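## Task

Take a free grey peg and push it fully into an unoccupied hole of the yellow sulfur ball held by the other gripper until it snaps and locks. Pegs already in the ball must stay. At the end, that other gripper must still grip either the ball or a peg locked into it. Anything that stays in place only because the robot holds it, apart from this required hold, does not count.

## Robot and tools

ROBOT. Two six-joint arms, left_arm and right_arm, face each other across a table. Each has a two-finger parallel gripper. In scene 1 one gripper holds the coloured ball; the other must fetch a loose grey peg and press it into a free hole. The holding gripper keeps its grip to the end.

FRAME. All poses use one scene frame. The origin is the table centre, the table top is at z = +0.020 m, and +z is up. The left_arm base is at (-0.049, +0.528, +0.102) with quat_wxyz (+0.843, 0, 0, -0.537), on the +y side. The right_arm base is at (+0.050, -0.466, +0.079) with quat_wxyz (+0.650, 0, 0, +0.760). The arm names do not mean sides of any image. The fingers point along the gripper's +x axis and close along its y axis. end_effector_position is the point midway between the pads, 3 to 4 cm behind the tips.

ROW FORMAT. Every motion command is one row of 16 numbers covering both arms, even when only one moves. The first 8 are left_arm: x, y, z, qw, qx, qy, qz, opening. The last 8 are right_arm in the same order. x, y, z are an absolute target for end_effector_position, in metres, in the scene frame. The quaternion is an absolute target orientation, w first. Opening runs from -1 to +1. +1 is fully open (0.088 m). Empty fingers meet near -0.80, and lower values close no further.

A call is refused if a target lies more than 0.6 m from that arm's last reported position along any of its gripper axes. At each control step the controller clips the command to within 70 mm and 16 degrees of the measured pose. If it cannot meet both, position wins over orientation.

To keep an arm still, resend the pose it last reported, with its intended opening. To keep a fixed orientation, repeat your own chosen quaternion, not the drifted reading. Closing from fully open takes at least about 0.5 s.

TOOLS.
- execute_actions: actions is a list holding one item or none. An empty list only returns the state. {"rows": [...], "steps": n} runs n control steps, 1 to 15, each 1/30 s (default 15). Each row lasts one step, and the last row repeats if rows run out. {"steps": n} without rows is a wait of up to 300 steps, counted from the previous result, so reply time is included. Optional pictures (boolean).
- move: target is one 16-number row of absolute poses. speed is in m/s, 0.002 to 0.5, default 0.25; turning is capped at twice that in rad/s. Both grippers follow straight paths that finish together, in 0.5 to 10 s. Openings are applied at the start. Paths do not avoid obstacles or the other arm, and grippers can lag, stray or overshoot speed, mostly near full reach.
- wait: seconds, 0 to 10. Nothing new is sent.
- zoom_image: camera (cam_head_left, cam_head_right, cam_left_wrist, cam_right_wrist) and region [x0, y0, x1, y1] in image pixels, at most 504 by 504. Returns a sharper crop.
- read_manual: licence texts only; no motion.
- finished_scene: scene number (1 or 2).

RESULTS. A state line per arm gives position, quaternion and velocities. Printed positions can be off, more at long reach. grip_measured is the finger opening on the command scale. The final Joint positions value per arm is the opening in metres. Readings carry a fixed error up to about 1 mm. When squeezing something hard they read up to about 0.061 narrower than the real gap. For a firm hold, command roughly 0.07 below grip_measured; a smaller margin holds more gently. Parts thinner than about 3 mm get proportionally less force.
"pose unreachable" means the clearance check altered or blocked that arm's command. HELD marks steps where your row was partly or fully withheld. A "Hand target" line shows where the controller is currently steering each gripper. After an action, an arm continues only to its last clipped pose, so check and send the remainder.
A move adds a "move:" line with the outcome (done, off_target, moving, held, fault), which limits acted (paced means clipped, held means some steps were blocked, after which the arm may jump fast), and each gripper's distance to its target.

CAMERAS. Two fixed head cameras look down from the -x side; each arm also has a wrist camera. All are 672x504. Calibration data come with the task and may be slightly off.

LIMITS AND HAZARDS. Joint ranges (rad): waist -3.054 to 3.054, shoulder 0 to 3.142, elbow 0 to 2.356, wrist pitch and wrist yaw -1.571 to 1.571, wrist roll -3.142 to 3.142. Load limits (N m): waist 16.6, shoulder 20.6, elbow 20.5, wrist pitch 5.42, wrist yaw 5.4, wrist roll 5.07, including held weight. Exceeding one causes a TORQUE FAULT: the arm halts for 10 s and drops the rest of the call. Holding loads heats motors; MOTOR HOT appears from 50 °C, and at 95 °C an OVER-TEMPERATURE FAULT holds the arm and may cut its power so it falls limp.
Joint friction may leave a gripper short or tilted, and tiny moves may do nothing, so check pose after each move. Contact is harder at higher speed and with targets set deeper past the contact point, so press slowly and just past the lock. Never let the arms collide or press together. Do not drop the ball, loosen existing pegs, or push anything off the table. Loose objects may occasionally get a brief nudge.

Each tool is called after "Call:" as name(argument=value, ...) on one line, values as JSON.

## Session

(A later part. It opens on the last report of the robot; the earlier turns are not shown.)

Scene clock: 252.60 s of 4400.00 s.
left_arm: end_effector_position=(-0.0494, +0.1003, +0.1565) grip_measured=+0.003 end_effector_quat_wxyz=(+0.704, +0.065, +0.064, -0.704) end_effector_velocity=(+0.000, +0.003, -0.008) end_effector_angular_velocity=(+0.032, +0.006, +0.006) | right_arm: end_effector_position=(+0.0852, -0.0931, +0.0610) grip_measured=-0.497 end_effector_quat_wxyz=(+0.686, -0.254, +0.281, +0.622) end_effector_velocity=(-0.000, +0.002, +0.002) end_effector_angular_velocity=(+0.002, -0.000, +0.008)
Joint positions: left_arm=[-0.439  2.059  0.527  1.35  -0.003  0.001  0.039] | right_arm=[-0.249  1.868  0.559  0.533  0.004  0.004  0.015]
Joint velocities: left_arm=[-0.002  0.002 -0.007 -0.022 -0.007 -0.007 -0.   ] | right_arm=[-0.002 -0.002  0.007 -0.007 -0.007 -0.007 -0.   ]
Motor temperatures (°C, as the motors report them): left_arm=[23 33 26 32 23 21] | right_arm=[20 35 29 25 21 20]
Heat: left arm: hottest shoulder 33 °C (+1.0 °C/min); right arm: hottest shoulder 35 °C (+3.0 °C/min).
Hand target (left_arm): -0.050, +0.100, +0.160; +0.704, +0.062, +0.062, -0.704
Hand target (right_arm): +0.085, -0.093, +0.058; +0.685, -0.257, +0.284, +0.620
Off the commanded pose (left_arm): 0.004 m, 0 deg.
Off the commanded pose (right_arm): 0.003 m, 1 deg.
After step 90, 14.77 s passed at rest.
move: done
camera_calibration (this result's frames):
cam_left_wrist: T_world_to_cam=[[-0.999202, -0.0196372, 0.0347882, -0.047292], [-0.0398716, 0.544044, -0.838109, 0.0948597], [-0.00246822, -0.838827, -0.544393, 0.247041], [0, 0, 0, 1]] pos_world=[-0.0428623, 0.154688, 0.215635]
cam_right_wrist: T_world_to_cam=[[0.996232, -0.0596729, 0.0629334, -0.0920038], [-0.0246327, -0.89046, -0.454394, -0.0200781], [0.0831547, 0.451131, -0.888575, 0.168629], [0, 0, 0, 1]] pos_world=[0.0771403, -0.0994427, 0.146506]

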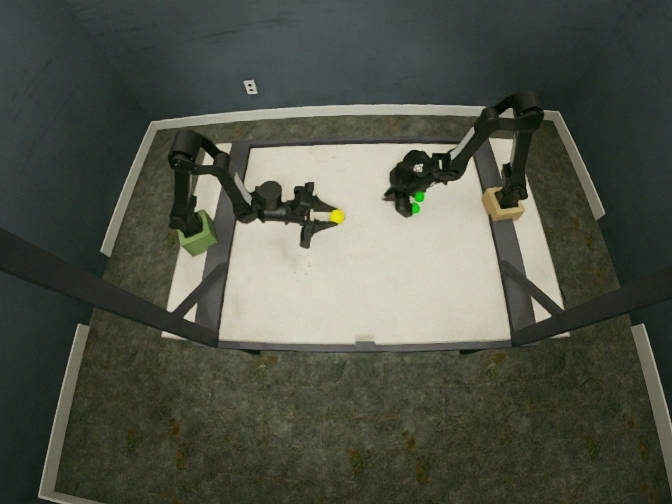

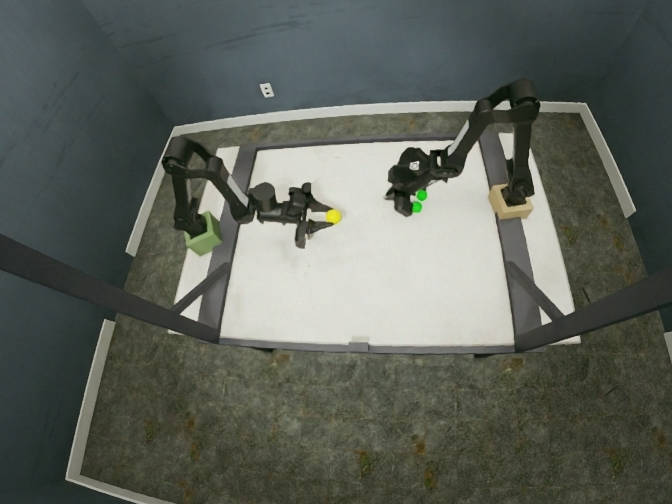

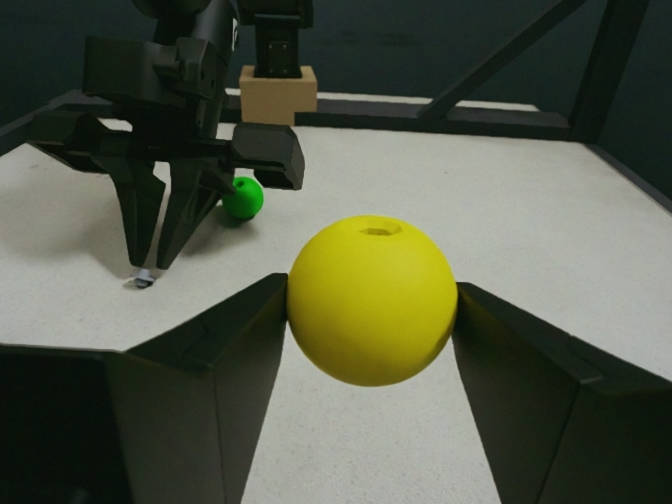

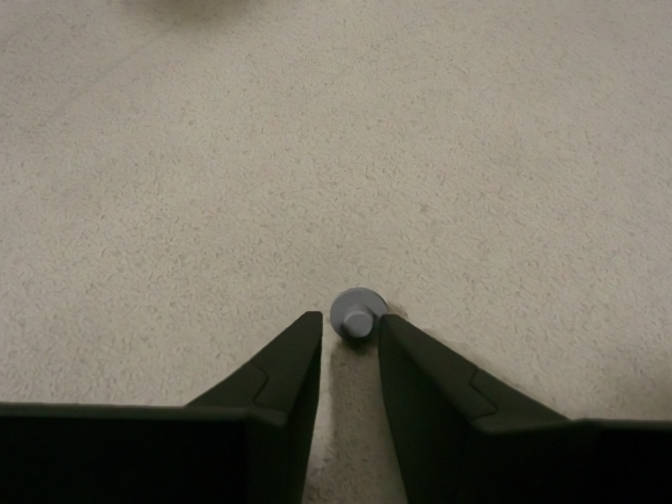

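Call:
move(target=[-0.05, 0.10, 0.16, 0.7044, 0.0616, 0.0616, -0.7044, -0.07, 0.0890, -0.0900, 0.0555, 0.6850, -0.2568, 0.2837, 0.6200, -0.52], speed=0.02)

Scene clock: 259.77 s of 4400.00 s.
left_arm: end_effector_position=(-0.0494, +0.1003, +0.1565) grip_measured=+0.003 end_effector_quat_wxyz=(+0.704, +0.065, +0.064, -0.704) end_effector_velocity=(+0.002, +0.000, +0.002) end_effector_angular_velocity=(-0.007, +0.018, +0.023) | right_arm: end_effector_position=(+0.0883, -0.0911, +0.0580) grip_measured=-0.517 end_effector_quat_wxyz=(+0.686, -0.255, +0.282, +0.620) end_effector_velocity=(-0.002, +0.001, +0.001) end_effector_angular_velocity=(+0.008, +0.009, +0.018)
Joint positions: left_arm=[-0.439  2.059  0.527  1.35  -0.003  0.001  0.039] | right_arm=[-0.259  1.887  0.57   0.536 -0.001 -0.001  0.014]
Joint velocities: left_arm=[-0.002 -0.002 -0.002  0.007 -0.022 -0.022  0.   ] | right_arm=[-0.002 -0.002 -0.002  0.007 -0.022 -0.007 -0.   ]
Motor temperatures (°C, as the motors report them): left_arm=[23 33 26 32 23 21] | right_arm=[20 34 29 25 21 20]
Heat: left arm: hottest shoulder 33 °C (+1.0 °C/min); right arm: hottest shoulder 34 °C (+1.0 °C/min).
Hand target (left_arm): -0.050, +0.100, +0.160; +0.704, +0.062, +0.062, -0.704
Hand target (right_arm): +0.089, -0.090, +0.055; +0.685, -0.257, +0.284, +0.620
Off the commanded pose (left_arm): 0.004 m, 0 deg.
Off the commanded pose (right_arm): 0.003 m, 0 deg.
After step 90, 3.47 s passed at rest.
move: done
camera_calibration (this result's frames):
cam_left_wrist: T_world_to_cam=[[-0.999202, -0.0196372, 0.0347882, -0.047292], [-0.0398716, 0.544044, -0.838109, 0.0948597], [-0.00246822, -0.838827, -0.544393, 0.247041], [0, 0, 0, 1]] pos_world=[-0.0428623, 0.154688, 0.215635]
cam_right_wrist: T_world_to_cam=[[0.996067, -0.0619227, 0.0633662, -0.0949998], [-0.0268061, -0.892315, -0.450617, -0.0197393], [0.084446, 0.447146, -0.890466, 0.164346], [0, 0, 0, 1]] pos_world=[0.0802187, -0.0969829, 0.143469]

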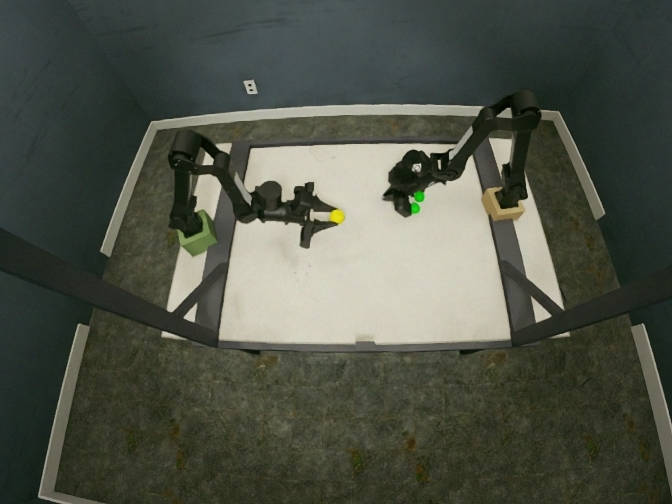

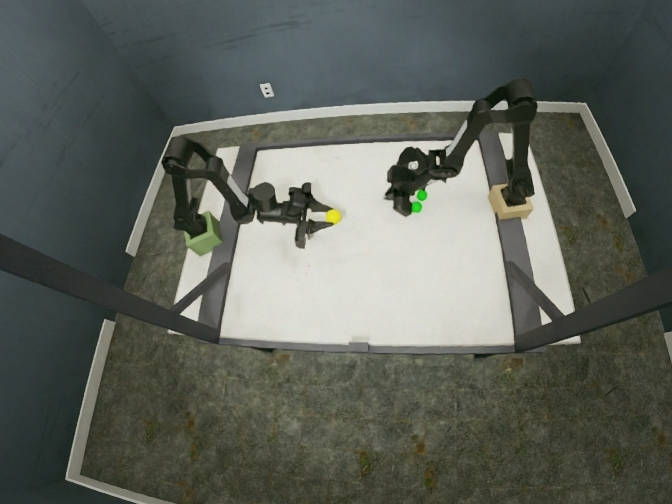

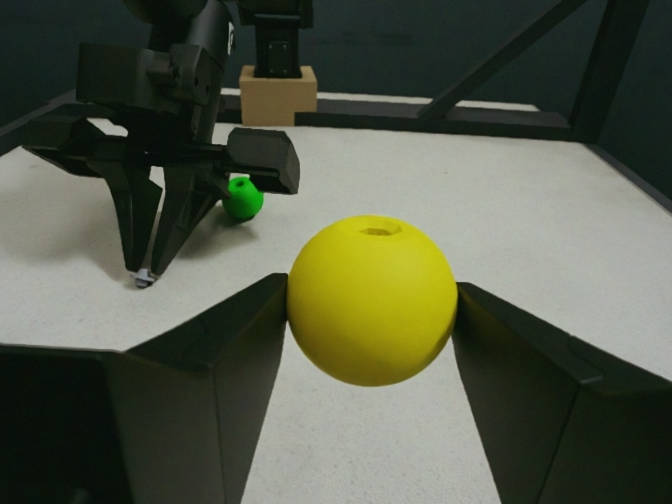

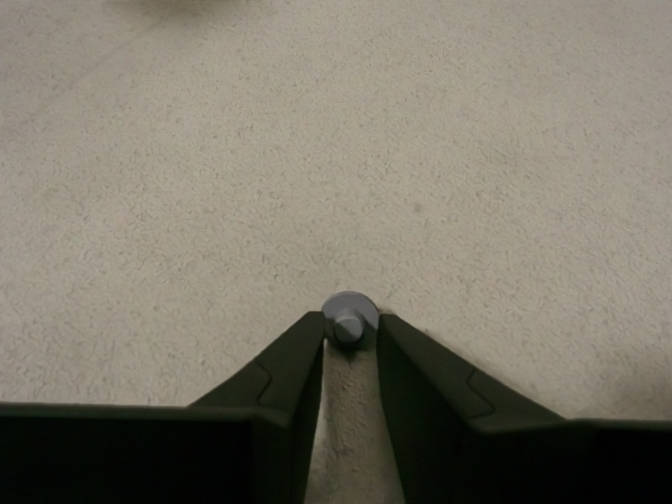

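Call:
zoom_image(camera="cam_right_wrist", region=[290, 270, 420, 370])

Region (290, 270, 420, 370) of cam_right_wrist's 672x504 image, scaled by 3.877, with more detail than that image has; it fills the top 388 rows of this view, and the rest is white.

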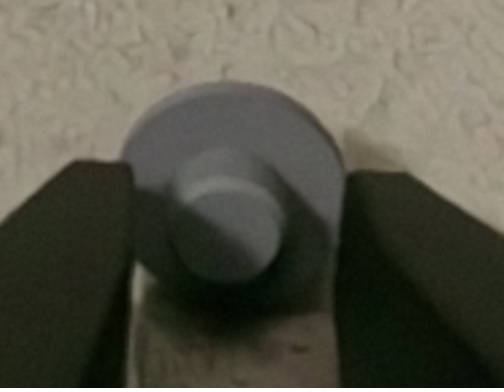

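Call:
move(target=[-0.05, 0.10, 0.16, 0.7044, 0.0616, 0.0616, -0.7044, -0.07, 0.0886, -0.0865, 0.052, 0.6850, -0.2568, 0.2837, 0.6200, -0.52], speed=0.015)

Call:
zoom_image(camera="cam_right_wrist", region=[290, 270, 420, 370])

Call:
zoom_image(camera="cam_left_wrist", region=[100, 220, 200, 300])

Scene clock: 265.53 s of 4400.00 s.
left_arm: end_effector_position=(-0.0494, +0.1003, +0.1565) grip_measured=+0.003 end_effector_quat_wxyz=(+0.704, +0.065, +0.064, -0.704) end_effector_velocity=(+0.002, +0.000, +0.002) end_effector_angular_velocity=(-0.007, +0.003, +0.020) | right_arm: end_effector_position=(+0.0888, -0.0862, +0.0564) grip_measured=-0.517 end_effector_quat_wxyz=(+0.687, -0.253, +0.280, +0.621) end_effector_velocity=(-0.003, -0.002, -0.003) end_effector_angular_velocity=(-0.011, +0.011, +0.018)
Joint positions: left_arm=[-0.439  2.059  0.527  1.35  -0.003  0.001  0.039] | right_arm=[-0.259  1.908  0.584  0.55  -0.001 -0.001  0.014]
Joint velocities: left_arm=[-0.002 -0.002 -0.002  0.007 -0.022 -0.007 -0.   ] | right_arm=[-0.002  0.002 -0.002 -0.007 -0.022 -0.007 -0.   ]
Motor temperatures (°C, as the motors report them): left_arm=[23 33 26 32 23 21] | right_arm=[20 34 29 26 21 20]
Heat: left arm: hottest shoulder 33 °C (+1.0 °C/min); right arm: hottest shoulder 34 °C (+0.0 °C/min).
Hand target (left_arm): -0.050, +0.100, +0.160; +0.704, +0.062, +0.062, -0.704
Hand target (right_arm): +0.089, -0.087, +0.052; +0.685, -0.257, +0.284, +0.620
Off the commanded pose (left_arm): 0.004 m, 0 deg.
Off the commanded pose (right_arm): 0.004 m, 1 deg.
After step 90, 2.03 s passed at rest.
move: done
camera_calibration (this result's frames):
cam_left_wrist: T_world_to_cam=[[-0.999202, -0.0196372, 0.0347882, -0.047292], [-0.0398716, 0.544044, -0.838109, 0.0948597], [-0.00246822, -0.838827, -0.544393, 0.247041], [0, 0, 0, 1]] pos_world=[-0.0428623, 0.154688, 0.215635]
cam_right_wrist: T_world_to_cam=[[0.996023, -0.0623564, 0.0636387, -0.095144], [-0.0264886, -0.889216, -0.45672, -0.0155268], [0.085068, 0.453218, -0.887331, 0.161044], [0, 0, 0, 1]] pos_world=[0.0806546, -0.0927277, 0.141863]

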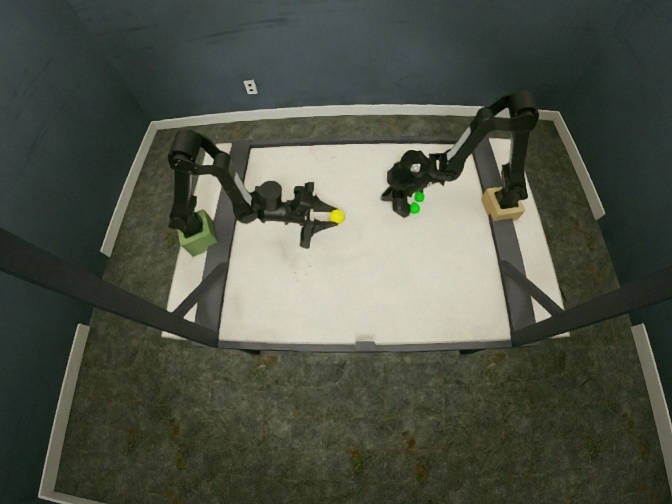

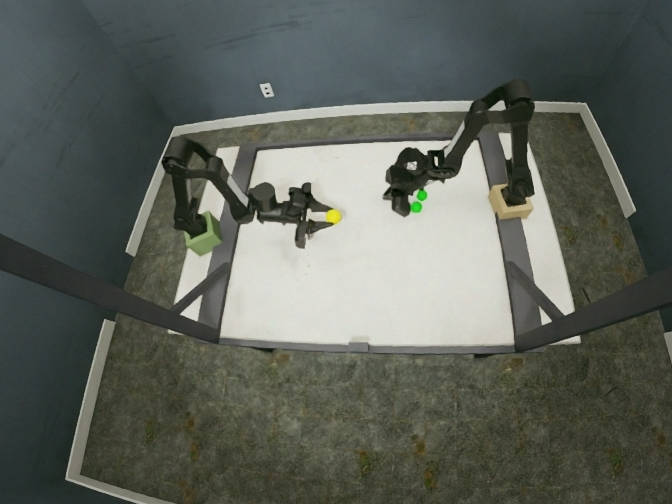

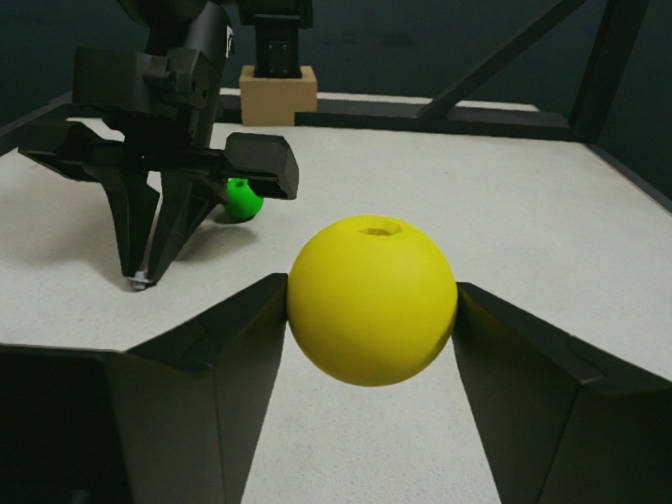

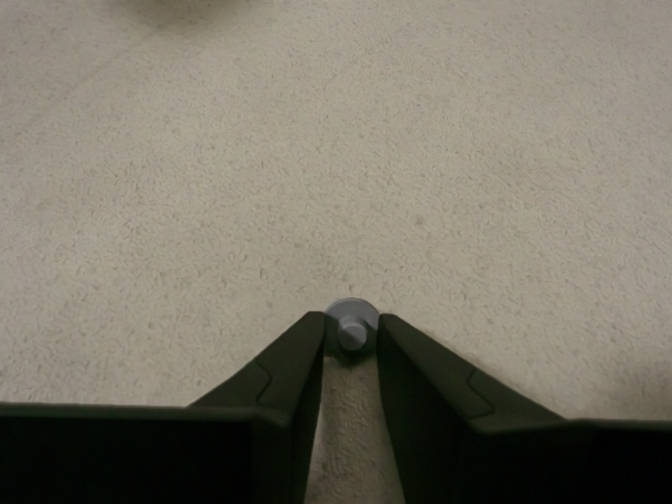

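Region (290, 270, 420, 370) of cam_right_wrist's 672x504 image, scaled by 3.877, with more detail than that image has; it fills the top 388 rows of this view, and the rest is white.

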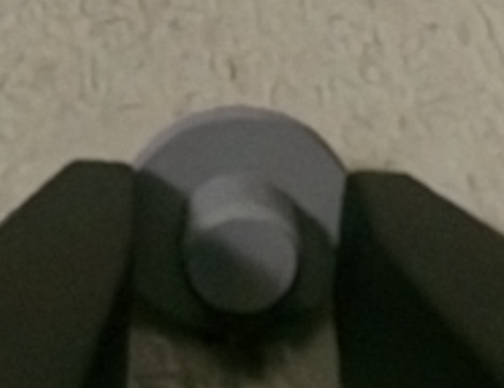

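Region (100, 220, 200, 300) of cam_left_wrist's 672x504 image, scaled by 5.040, with more detail than that image has; it fills the top 403 rows of this view, and the rest is white.

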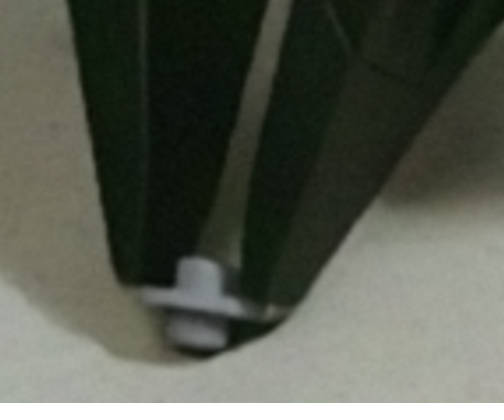

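Call:
execute_actions(actions=[{"rows": [[-0.05, 0.10, 0.16, 0.7044, 0.0616, 0.0616, -0.7044, -0.07, 0.0886, -0.0865, 0.054, 0.6850, -0.2568, 0.2837, 0.6200, -0.54],[-0.05, 0.10, 0.16, 0.7044, 0.0616, 0.0616, -0.7044, -0.07, 0.0886, -0.0865, 0.054, 0.6850, -0.2568, 0.2837, 0.6200, -0.56],[-0.05, 0.10, 0.16, 0.7044, 0.0616, 0.0616, -0.7044, -0.07, 0.0886, -0.0865, 0.054, 0.6850, -0.2568, 0.2837, 0.6200, -0.58],[-0.05, 0.10, 0.16, 0.7044, 0.0616, 0.0616, -0.7044, -0.07, 0.0886, -0.0865, 0.054, 0.6850, -0.2568, 0.2837, 0.6200, -0.595],[-0.05, 0.10, 0.16, 0.7044, 0.0616, 0.0616, -0.7044, -0.07, 0.0886, -0.0865, 0.054, 0.6850, -0.2568, 0.2837, 0.6200, -0.61],[-0.05, 0.10, 0.16, 0.7044, 0.0616, 0.0616, -0.7044, -0.07, 0.0886, -0.0865, 0.054, 0.6850, -0.2568, 0.2837, 0.6200, -0.625],[-0.05, 0.10, 0.16, 0.7044, 0.0616, 0.0616, -0.7044, -0.07, 0.0886, -0.0865, 0.054, 0.6850, -0.2568, 0.2837, 0.6200, -0.64],[-0.05, 0.10, 0.16, 0.7044, 0.0616, 0.0616, -0.7044, -0.07, 0.0886, -0.0865, 0.054, 0.6850, -0.2568, 0.2837, 0.6200, -0.655],[-0.05, 0.10, 0.16, 0.7044, 0.0616, 0.0616, -0.7044, -0.07, 0.0886, -0.0865, 0.054, 0.6850, -0.2568, 0.2837, 0.6200, -0.67],[-0.05, 0.10, 0.16, 0.7044, 0.0616, 0.0616, -0.7044, -0.07, 0.0886, -0.0865, 0.054, 0.6850, -0.2568, 0.2837, 0.6200, -0.685],[-0.05, 0.10, 0.16, 0.7044, 0.0616, 0.0616, -0.7044, -0.07, 0.0886, -0.0865, 0.054, 0.6850, -0.2568, 0.2837, 0.6200, -0.70],[-0.05, 0.10, 0.16, 0.7044, 0.0616, 0.0616, -0.7044, -0.07, 0.0886, -0.0865, 0.054, 0.6850, -0.2568, 0.2837, 0.6200, -0.715],[-0.05, 0.10, 0.16, 0.7044, 0.0616, 0.0616, -0.7044, -0.07, 0.0886, -0.0865, 0.054, 0.6850, -0.2568, 0.2837, 0.6200, -0.73]], "steps": 15}])

Call:
zoom_image(camera="cam_right_wrist", region=[290, 270, 420, 370])

Scene clock: 275.60 s of 4400.00 s.
left_arm: end_effector_position=(-0.0494, +0.1003, +0.1565) grip_measured=+0.003 end_effector_quat_wxyz=(+0.704, +0.065, +0.064, -0.704) end_effector_velocity=(+0.000, +0.001, -0.001) end_effector_angular_velocity=(+0.007, +0.020, +0.009) | right_arm: end_effector_position=(+0.0887, -0.0873, +0.0552) grip_measured=-0.701 end_effector_quat_wxyz=(+0.686, -0.256, +0.283, +0.620) end_effector_velocity=(-0.002, -0.002, -0.003) end_effector_angular_velocity=(-0.011, +0.012, +0.002)
Joint positions: left_arm=[-0.439  2.059  0.527  1.35  -0.003  0.001  0.039] | right_arm=[-0.259  1.909  0.585  0.541 -0.001 -0.001  0.005]
Joint velocities: left_arm=[-0.002 -0.002 -0.002 -0.007 -0.007 -0.022 -0.   ] | right_arm=[ 0.002  0.002 -0.002 -0.007 -0.007  0.007 -0.007]
Motor temperatures (°C, as the motors report them): left_arm=[23 34 26 32 23 21] | right_arm=[20 33 29 26 21 20]
Heat: left arm: hottest shoulder 34 °C (+2.0 °C/min); right arm: hottest shoulder 33 °C (-1.0 °C/min).
Hand target (left_arm): -0.050, +0.100, +0.160; +0.704, +0.062, +0.062, -0.704
Hand target (right_arm): +0.089, -0.087, +0.054; +0.685, -0.257, +0.284, +0.620
Off the commanded pose (left_arm): 0.004 m, 0 deg.
Off the commanded pose (right_arm): 0.001 m, 0 deg.
Steps of this call (steps 1 to 90: nothing new was sent; then 6.57 s passed at rest; steps 91 to 105: all 15 steps of this action). Readings (end_effector_position):
91: left_arm (-0.0494, +0.1003, +0.1565) | right_arm (+0.0888, -0.0861, +0.0564)
92: left_arm (-0.0494, +0.1003, +0.1565) | right_arm (+0.0888, -0.0863, +0.0561)
94: left_arm (-0.0494, +0.1003, +0.1565) | right_arm (+0.0887, -0.0869, +0.0556)
98: left_arm (-0.0494, +0.1003, +0.1565) | right_arm (+0.0887, -0.0873, +0.0552)
105: the state above
camera_calibration (this result's frames):
cam_left_wrist: T_world_to_cam=[[-0.999202, -0.0196372, 0.0347882, -0.047292], [-0.0398716, 0.544044, -0.838109, 0.0948597], [-0.00246822, -0.838827, -0.544393, 0.247041], [0, 0, 0, 1]] pos_world=[-0.0428623, 0.154688, 0.215635]
cam_right_wrist: T_world_to_cam=[[0.996075, -0.0618505, 0.0633205, -0.0949671], [-0.0268586, -0.892827, -0.449597, -0.0176943], [0.0843421, 0.446132, -0.890984, 0.160078], [0, 0, 0, 1]] pos_world=[0.0806178, -0.0930877, 0.140685]

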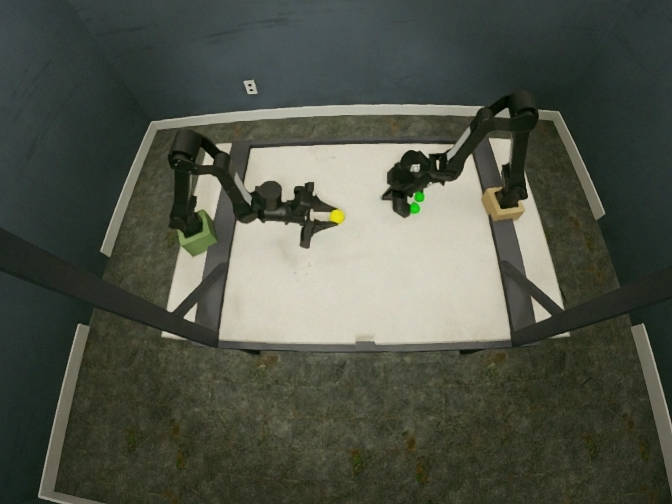

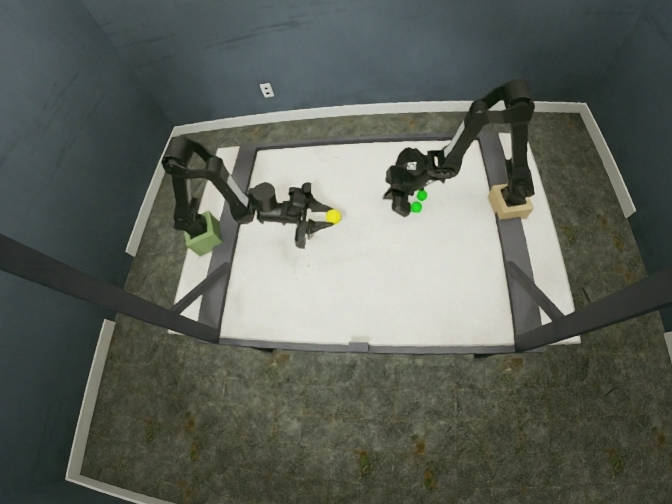

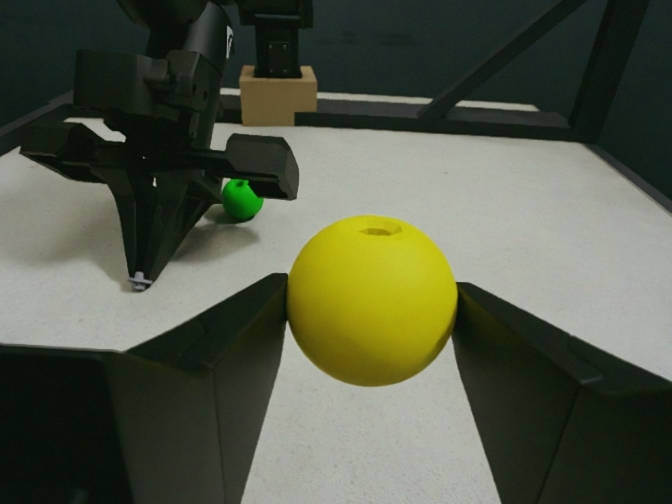

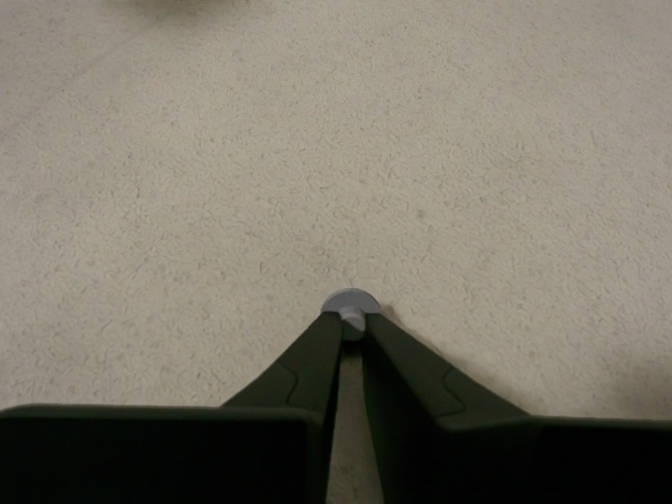

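Region (290, 270, 420, 370) of cam_right_wrist's 672x504 image, scaled by 3.877, with more detail than that image has; it fills the top 388 rows of this view, and the rest is white.

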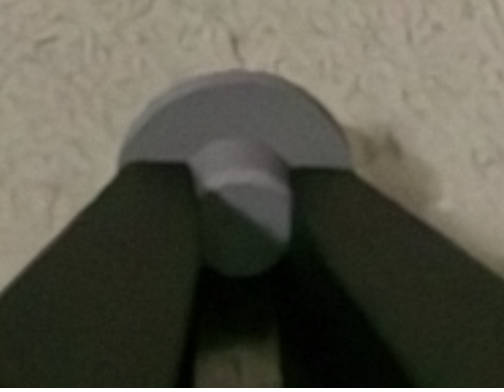

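Call:
zoom_image(camera="cam_left_wrist", region=[110, 240, 180, 300])

Region (110, 240, 180, 300) of cam_left_wrist's 672x504 image, scaled by 7.200, with more detail than that image has; it fills the top 432 rows of this view, and the rest is white.

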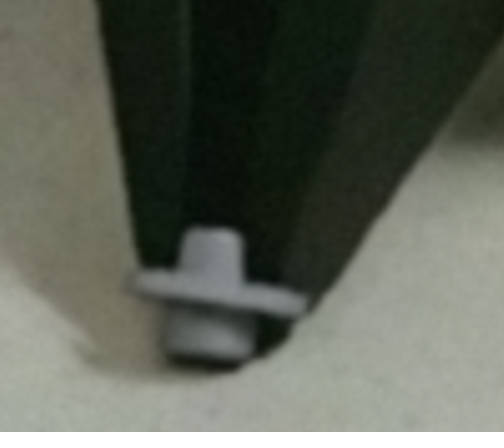

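Call:
execute_actions(actions=[{"rows": [[-0.05, 0.10, 0.16, 0.7044, 0.0616, 0.0616, -0.7044, -0.07, 0.0887, -0.0873, 0.0552, 0.6850, -0.2568, 0.2837, 0.6200, -0.70],[-0.05, 0.10, 0.16, 0.7044, 0.0616, 0.0616, -0.7044, -0.07, 0.0887, -0.0873, 0.0552, 0.6850, -0.2568, 0.2837, 0.6200, -0.68],[-0.05, 0.10, 0.16, 0.7044, 0.0616, 0.0616, -0.7044, -0.07, 0.0887, -0.0873, 0.0552, 0.6850, -0.2568, 0.2837, 0.6200, -0.66],[-0.05, 0.10, 0.16, 0.7044, 0.0616, 0.0616, -0.7044, -0.07, 0.0887, -0.0873, 0.0552, 0.6850, -0.2568, 0.2837, 0.6200, -0.64],[-0.05, 0.10, 0.16, 0.7044, 0.0616, 0.0616, -0.7044, -0.07, 0.0887, -0.0873, 0.0552, 0.6850, -0.2568, 0.2837, 0.6200, -0.62],[-0.05, 0.10, 0.16, 0.7044, 0.0616, 0.0616, -0.7044, -0.07, 0.0887, -0.0873, 0.0552, 0.6850, -0.2568, 0.2837, 0.6200, -0.60],[-0.05, 0.10, 0.16, 0.7044, 0.0616, 0.0616, -0.7044, -0.07, 0.0887, -0.0873, 0.0562, 0.6850, -0.2568, 0.2837, 0.6200, -0.58],[-0.05, 0.10, 0.16, 0.7044, 0.0616, 0.0616, -0.7044, -0.07, 0.0887, -0.0872, 0.0572, 0.6850, -0.2568, 0.2837, 0.6200, -0.57],[-0.05, 0.10, 0.16, 0.7044, 0.0616, 0.0616, -0.7044, -0.07, 0.0888, -0.0868, 0.0580, 0.6850, -0.2568, 0.2837, 0.6200, -0.57],[-0.05, 0.10, 0.16, 0.7044, 0.0616, 0.0616, -0.7044, -0.07, 0.0888, -0.0864, 0.0587, 0.6850, -0.2568, 0.2837, 0.6200, -0.57],[-0.05, 0.10, 0.16, 0.7044, 0.0616, 0.0616, -0.7044, -0.07, 0.0888, -0.0860, 0.0593, 0.6850, -0.2568, 0.2837, 0.6200, -0.57],[-0.05, 0.10, 0.16, 0.7044, 0.0616, 0.0616, -0.7044, -0.07, 0.0889, -0.0855, 0.0598, 0.6850, -0.2568, 0.2837, 0.6200, -0.57],[-0.05, 0.10, 0.16, 0.7044, 0.0616, 0.0616, -0.7044, -0.07, 0.0889, -0.0850, 0.0602, 0.6850, -0.2568, 0.2837, 0.6200, -0.57]], "steps": 15}], pictures=false)

Call:
wait(seconds=0.3)

Call:
zoom_image(camera="cam_right_wrist", region=[290, 270, 420, 370])

Scene clock: 291.30 s of 4400.00 s.
left_arm: end_effector_position=(-0.0494, +0.1003, +0.1565) grip_measured=+0.003 end_effector_quat_wxyz=(+0.704, +0.065, +0.064, -0.704) end_effector_velocity=(+0.000, +0.002, -0.006) end_effector_angular_velocity=(+0.027, +0.006, +0.006) | right_arm: end_effector_position=(+0.0886, -0.0884, +0.0550) grip_measured=-0.576 end_effector_quat_wxyz=(+0.684, -0.261, +0.288, +0.618) end_effector_velocity=(-0.001, +0.012, +0.016) end_effector_angular_velocity=(+0.033, +0.007, +0.018)
Joint positions: left_arm=[-0.439  2.059  0.527  1.35  -0.003  0.001  0.039] | right_arm=[-0.259  1.901  0.592  0.511 -0.001 -0.001  0.011]
Joint velocities: left_arm=[-0.002  0.002 -0.002 -0.022 -0.007 -0.007  0.   ] | right_arm=[-0.002 -0.032  0.037 -0.037 -0.022 -0.007  0.001]
Motor temperatures (°C, as the motors report them): left_arm=[23 34 26 32 23 21] | right_arm=[20 33 29 27 21 20]
Heat: left arm: hottest shoulder 34 °C (+1.0 °C/min); right arm: hottest shoulder 33 °C (-4.0 °C/min).
Hand target (left_arm): -0.050, +0.100, +0.160; +0.704, +0.062, +0.062, -0.704
Hand target (right_arm): +0.089, -0.085, +0.060; +0.685, -0.257, +0.284, +0.620
Off the commanded pose (left_arm): 0.004 m, 0 deg.
Off the commanded pose (right_arm): 0.006 m, 1 deg.
Steps of this call (steps 1 to 90: nothing new was sent; then 12.20 s passed at rest; steps 91 to 105: all 15 steps of this action). Readings (end_effector_position):
91: left_arm (-0.0494, +0.1003, +0.1565) | right_arm (+0.0887, -0.0873, +0.0551)
92: left_arm (-0.0494, +0.1003, +0.1565) | right_arm (+0.0887, -0.0874, +0.0550)
94: left_arm (-0.0494, +0.1003, +0.1565) | right_arm (+0.0887, -0.0876, +0.0549)
98: left_arm (-0.0494, +0.1003, +0.1565) | right_arm (+0.0886, -0.0884, +0.0541)
105: the state above

Scene clock: 291.60 s of 4400.00 s.
left_arm: end_effector_position=(-0.0494, +0.1003, +0.1565) grip_measured=+0.003 end_effector_quat_wxyz=(+0.704, +0.065, +0.064, -0.704) end_effector_velocity=(+0.000, +0.001, -0.001) end_effector_angular_velocity=(+0.007, +0.020, +0.009) | right_arm: end_effector_position=(+0.0886, -0.0878, +0.0557) grip_measured=-0.574 end_effector_quat_wxyz=(+0.684, -0.260, +0.288, +0.618) end_effector_velocity=(-0.000, +0.001, +0.001) end_effector_angular_velocity=(+0.006, -0.011, +0.018)
Joint positions: left_arm=[-0.439  2.059  0.527  1.35  -0.003  0.001  0.039] | right_arm=[-0.259  1.9    0.595  0.508 -0.001 -0.001  0.011]
Joint velocities: left_arm=[-0.002 -0.002 -0.002 -0.007 -0.007 -0.022 -0.001] | right_arm=[-0.002 -0.002 -0.002  0.007 -0.007 -0.022 -0.   ]
Motor temperatures (°C, as the motors report them): left_arm=[23 34 26 32 23 21] | right_arm=[20 33 29 27 21 20]
Heat: left arm: hottest shoulder 34 °C (+1.0 °C/min); right arm: hottest shoulder 33 °C (-4.1 °C/min).
Hand target (left_arm): -0.050, +0.100, +0.160; +0.704, +0.062, +0.062, -0.704
Hand target (right_arm): +0.089, -0.085, +0.060; +0.685, -0.257, +0.284, +0.620
Off the commanded pose (left_arm): 0.004 m, 0 deg.
Off the commanded pose (right_arm): 0.005 m, 1 deg.
Steps of this call (steps 1 to 9: nothing new was sent). Readings (end_effector_position):
1: left_arm (-0.0494, +0.1003, +0.1565) | right_arm (+0.0886, -0.0881, +0.0554)
2: left_arm (-0.0494, +0.1003, +0.1565) | right_arm (+0.0886, -0.0879, +0.0557)
4: left_arm (-0.0494, +0.1003, +0.1565) | right_arm (+0.0886, -0.0877, +0.0559)
8: left_arm (-0.0494, +0.1003, +0.1565) | right_arm (+0.0886, -0.0878, +0.0557)
9: the state above
camera_calibration (this result's frames):
cam_left_wrist: T_world_to_cam=[[-0.999202, -0.0196372, 0.0347882, -0.047292], [-0.0398716, 0.544044, -0.838109, 0.0948597], [-0.00246822, -0.838827, -0.544393, 0.247041], [0, 0, 0, 1]] pos_world=[-0.0428623, 0.154688, 0.215635]
cam_right_wrist: T_world_to_cam=[[0.996175, -0.0608702, 0.0626874, -0.0948678], [-0.027564, -0.899714, -0.435609, -0.0192577], [0.0829164, 0.432215, -0.897951, 0.160116], [0, 0, 0, 1]] pos_world=[0.0806979, -0.0923055, 0.141334]

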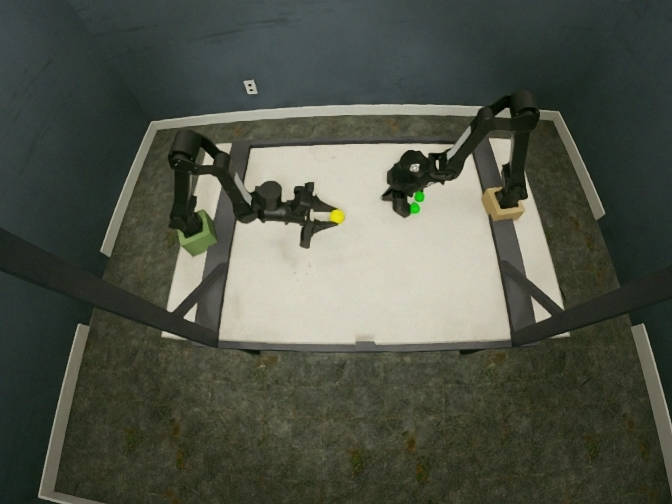

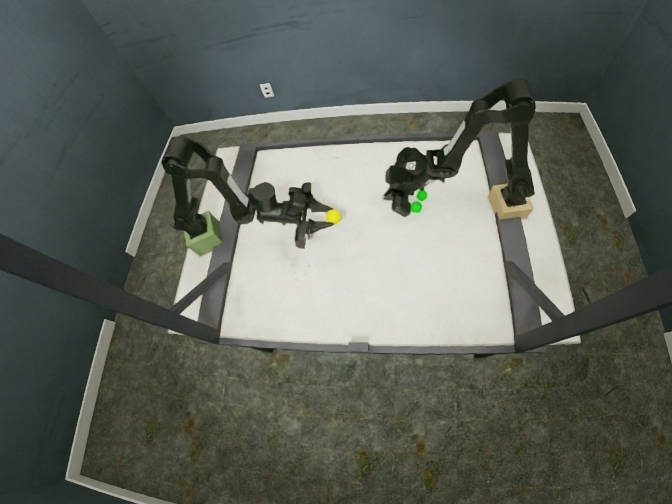

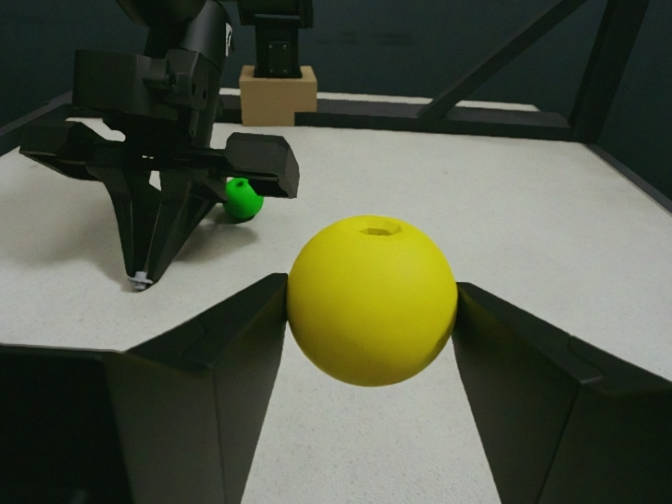

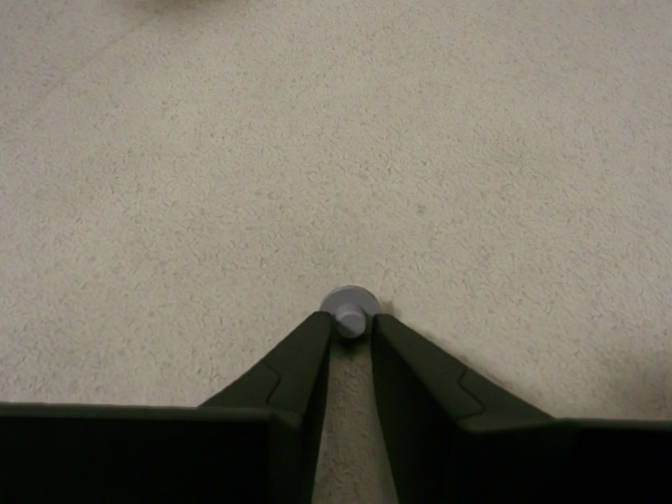

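Region (290, 270, 420, 370) of cam_right_wrist's 672x504 image, scaled by 3.877, with more detail than that image has; it fills the top 388 rows of this view, and the rest is white.

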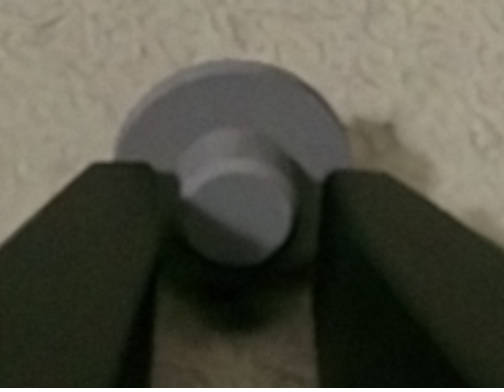

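Call:
execute_actions(actions=[{"rows": [[-0.05, 0.10, 0.16, 0.7044, 0.0616, 0.0616, -0.7044, -0.07, 0.0887, -0.0870, 0.0565, 0.6845, -0.259, 0.286, 0.619, -0.57],[-0.05, 0.10, 0.16, 0.7044, 0.0616, 0.0616, -0.7044, -0.07, 0.0887, -0.0865, 0.0570, 0.685, -0.258, 0.285, 0.6195, -0.57],[-0.05, 0.10, 0.16, 0.7044, 0.0616, 0.0616, -0.7044, -0.07, 0.0888, -0.0860, 0.0575, 0.6853, -0.257, 0.2838, 0.62, -0.57],[-0.05, 0.10, 0.16, 0.7044, 0.0616, 0.0616, -0.7044, -0.07, 0.0888, -0.0855, 0.0580, 0.6857, -0.256, 0.2826, 0.6204, -0.57],[-0.05, 0.10, 0.16, 0.7044, 0.0616, 0.0616, -0.7044, -0.07, 0.0888, -0.0850, 0.0585, 0.686, -0.2548, 0.2815, 0.6209, -0.57],[-0.05, 0.10, 0.16, 0.7044, 0.0616, 0.0616, -0.7044, -0.07, 0.0889, -0.0843, 0.0592, 0.6866, -0.2533, 0.2798, 0.6215, -0.57]], "steps": 15}])

Call:
zoom_image(camera="cam_right_wrist", region=[290, 270, 420, 370])

Call:
zoom_image(camera="cam_left_wrist", region=[110, 240, 180, 300])

Scene clock: 304.40 s of 4400.00 s.
left_arm: end_effector_position=(-0.0494, +0.1003, +0.1565) grip_measured=+0.003 end_effector_quat_wxyz=(+0.704, +0.065, +0.064, -0.704) end_effector_velocity=(+0.000, +0.002, -0.001) end_effector_angular_velocity=(+0.007, +0.018, +0.018) | right_arm: end_effector_position=(+0.0890, -0.0843, +0.0593) grip_measured=-0.573 end_effector_quat_wxyz=(+0.687, -0.253, +0.280, +0.621) end_effector_velocity=(+0.002, -0.000, +0.000) end_effector_angular_velocity=(-0.002, +0.000, +0.003)
Joint positions: left_arm=[-0.439  2.059  0.527  1.35  -0.003  0.001  0.039] | right_arm=[-0.259  1.9    0.595  0.53  -0.001 -0.001  0.011]
Joint velocities: left_arm=[-0.007 -0.007 -0.007 -0.007 -0.022 -0.022 -0.   ] | right_arm=[-0.007 -0.002  0.002 -0.007 -0.007 -0.007 -0.   ]
Motor temperatures (°C, as the motors report them): left_arm=[23 34 26 32 23 21] | right_arm=[20 35 29 27 21 20]
Heat: left arm: hottest shoulder 34 °C (+1.0 °C/min); right arm: hottest shoulder 35 °C (-1.0 °C/min).
Hand target (left_arm): -0.050, +0.100, +0.160; +0.704, +0.062, +0.062, -0.704
Hand target (right_arm): +0.089, -0.084, +0.059; +0.687, -0.253, +0.280, +0.621
Off the commanded pose (left_arm): 0.004 m, 0 deg.
Off the commanded pose (right_arm): 0.000 m, 0 deg.
Steps of this call (steps 1 to 90: nothing new was sent; then 9.30 s passed at rest; steps 91 to 105: all 15 steps of this action). Readings (end_effector_position):
91: left_arm (-0.0494, +0.1003, +0.1565) | right_arm (+0.0886, -0.0879, +0.0557)
92: left_arm (-0.0494, +0.1003, +0.1565) | right_arm (+0.0886, -0.0877, +0.0559)
94: left_arm (-0.0494, +0.1003, +0.1565) | right_arm (+0.0887, -0.0868, +0.0567)
98: left_arm (-0.0494, +0.1003, +0.1565) | right_arm (+0.0889, -0.0849, +0.0587)
105: the state above
camera_calibration (this result's frames):
cam_left_wrist: T_world_to_cam=[[-0.999202, -0.0196372, 0.0347882, -0.047292], [-0.0398716, 0.544044, -0.838109, 0.0948597], [-0.00246822, -0.838827, -0.544393, 0.247041], [0, 0, 0, 1]] pos_world=[-0.0428623, 0.154688, 0.215635]
cam_right_wrist: T_world_to_cam=[[0.996028, -0.0623081, 0.0636086, -0.0953965], [-0.0265241, -0.889562, -0.456043, -0.0125733], [0.084999, 0.452544, -0.887682, 0.162656], [0, 0, 0, 1]] pos_world=[0.0808585, -0.0907376, 0.14472]

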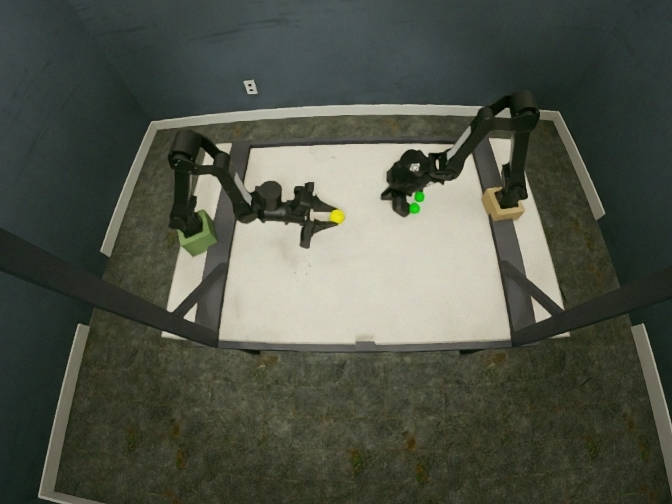

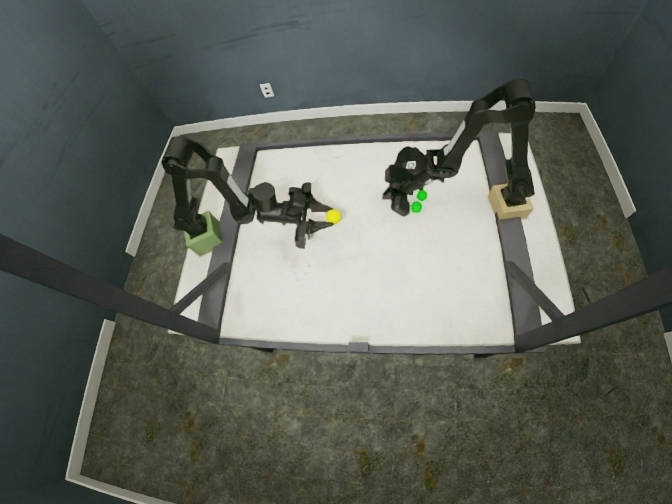

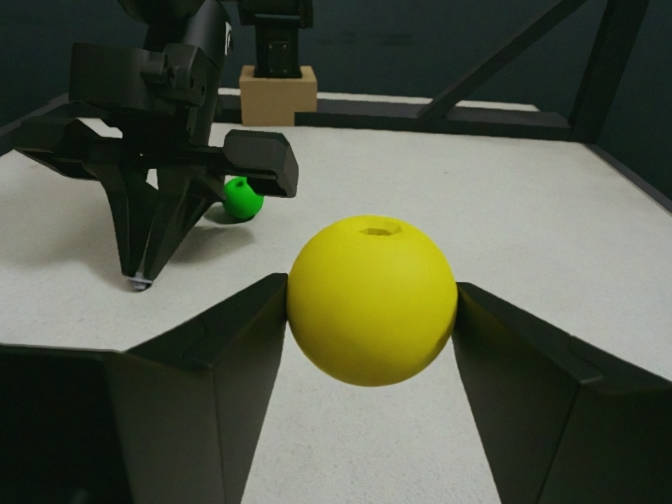

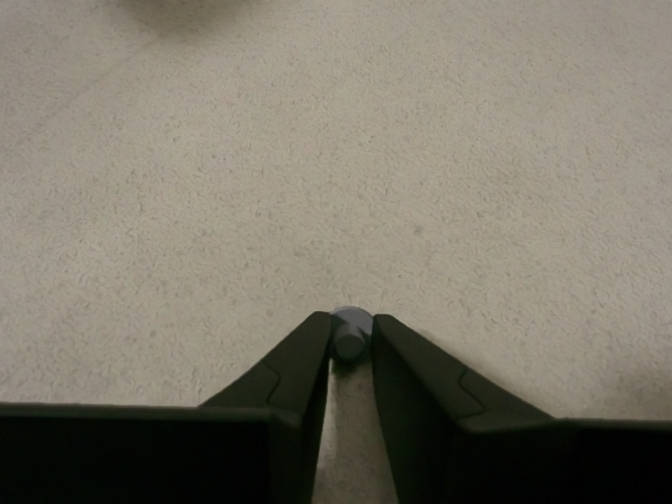

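Region (290, 270, 420, 370) of cam_right_wrist's 672x504 image, scaled by 3.877, with more detail than that image has; it fills the top 388 rows of this view, and the rest is white.

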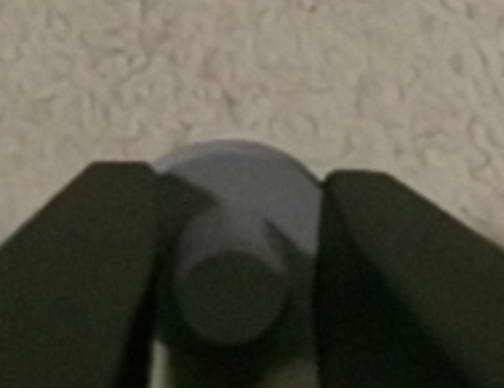

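Region (110, 240, 180, 300) of cam_left_wrist's 672x504 image, scaled by 7.200, with more detail than that image has; it fills the top 432 rows of this view, and the rest is white.

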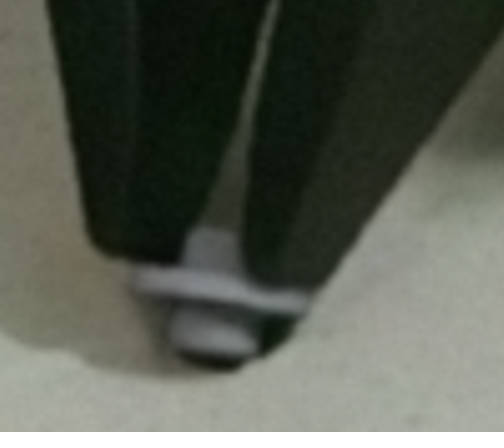

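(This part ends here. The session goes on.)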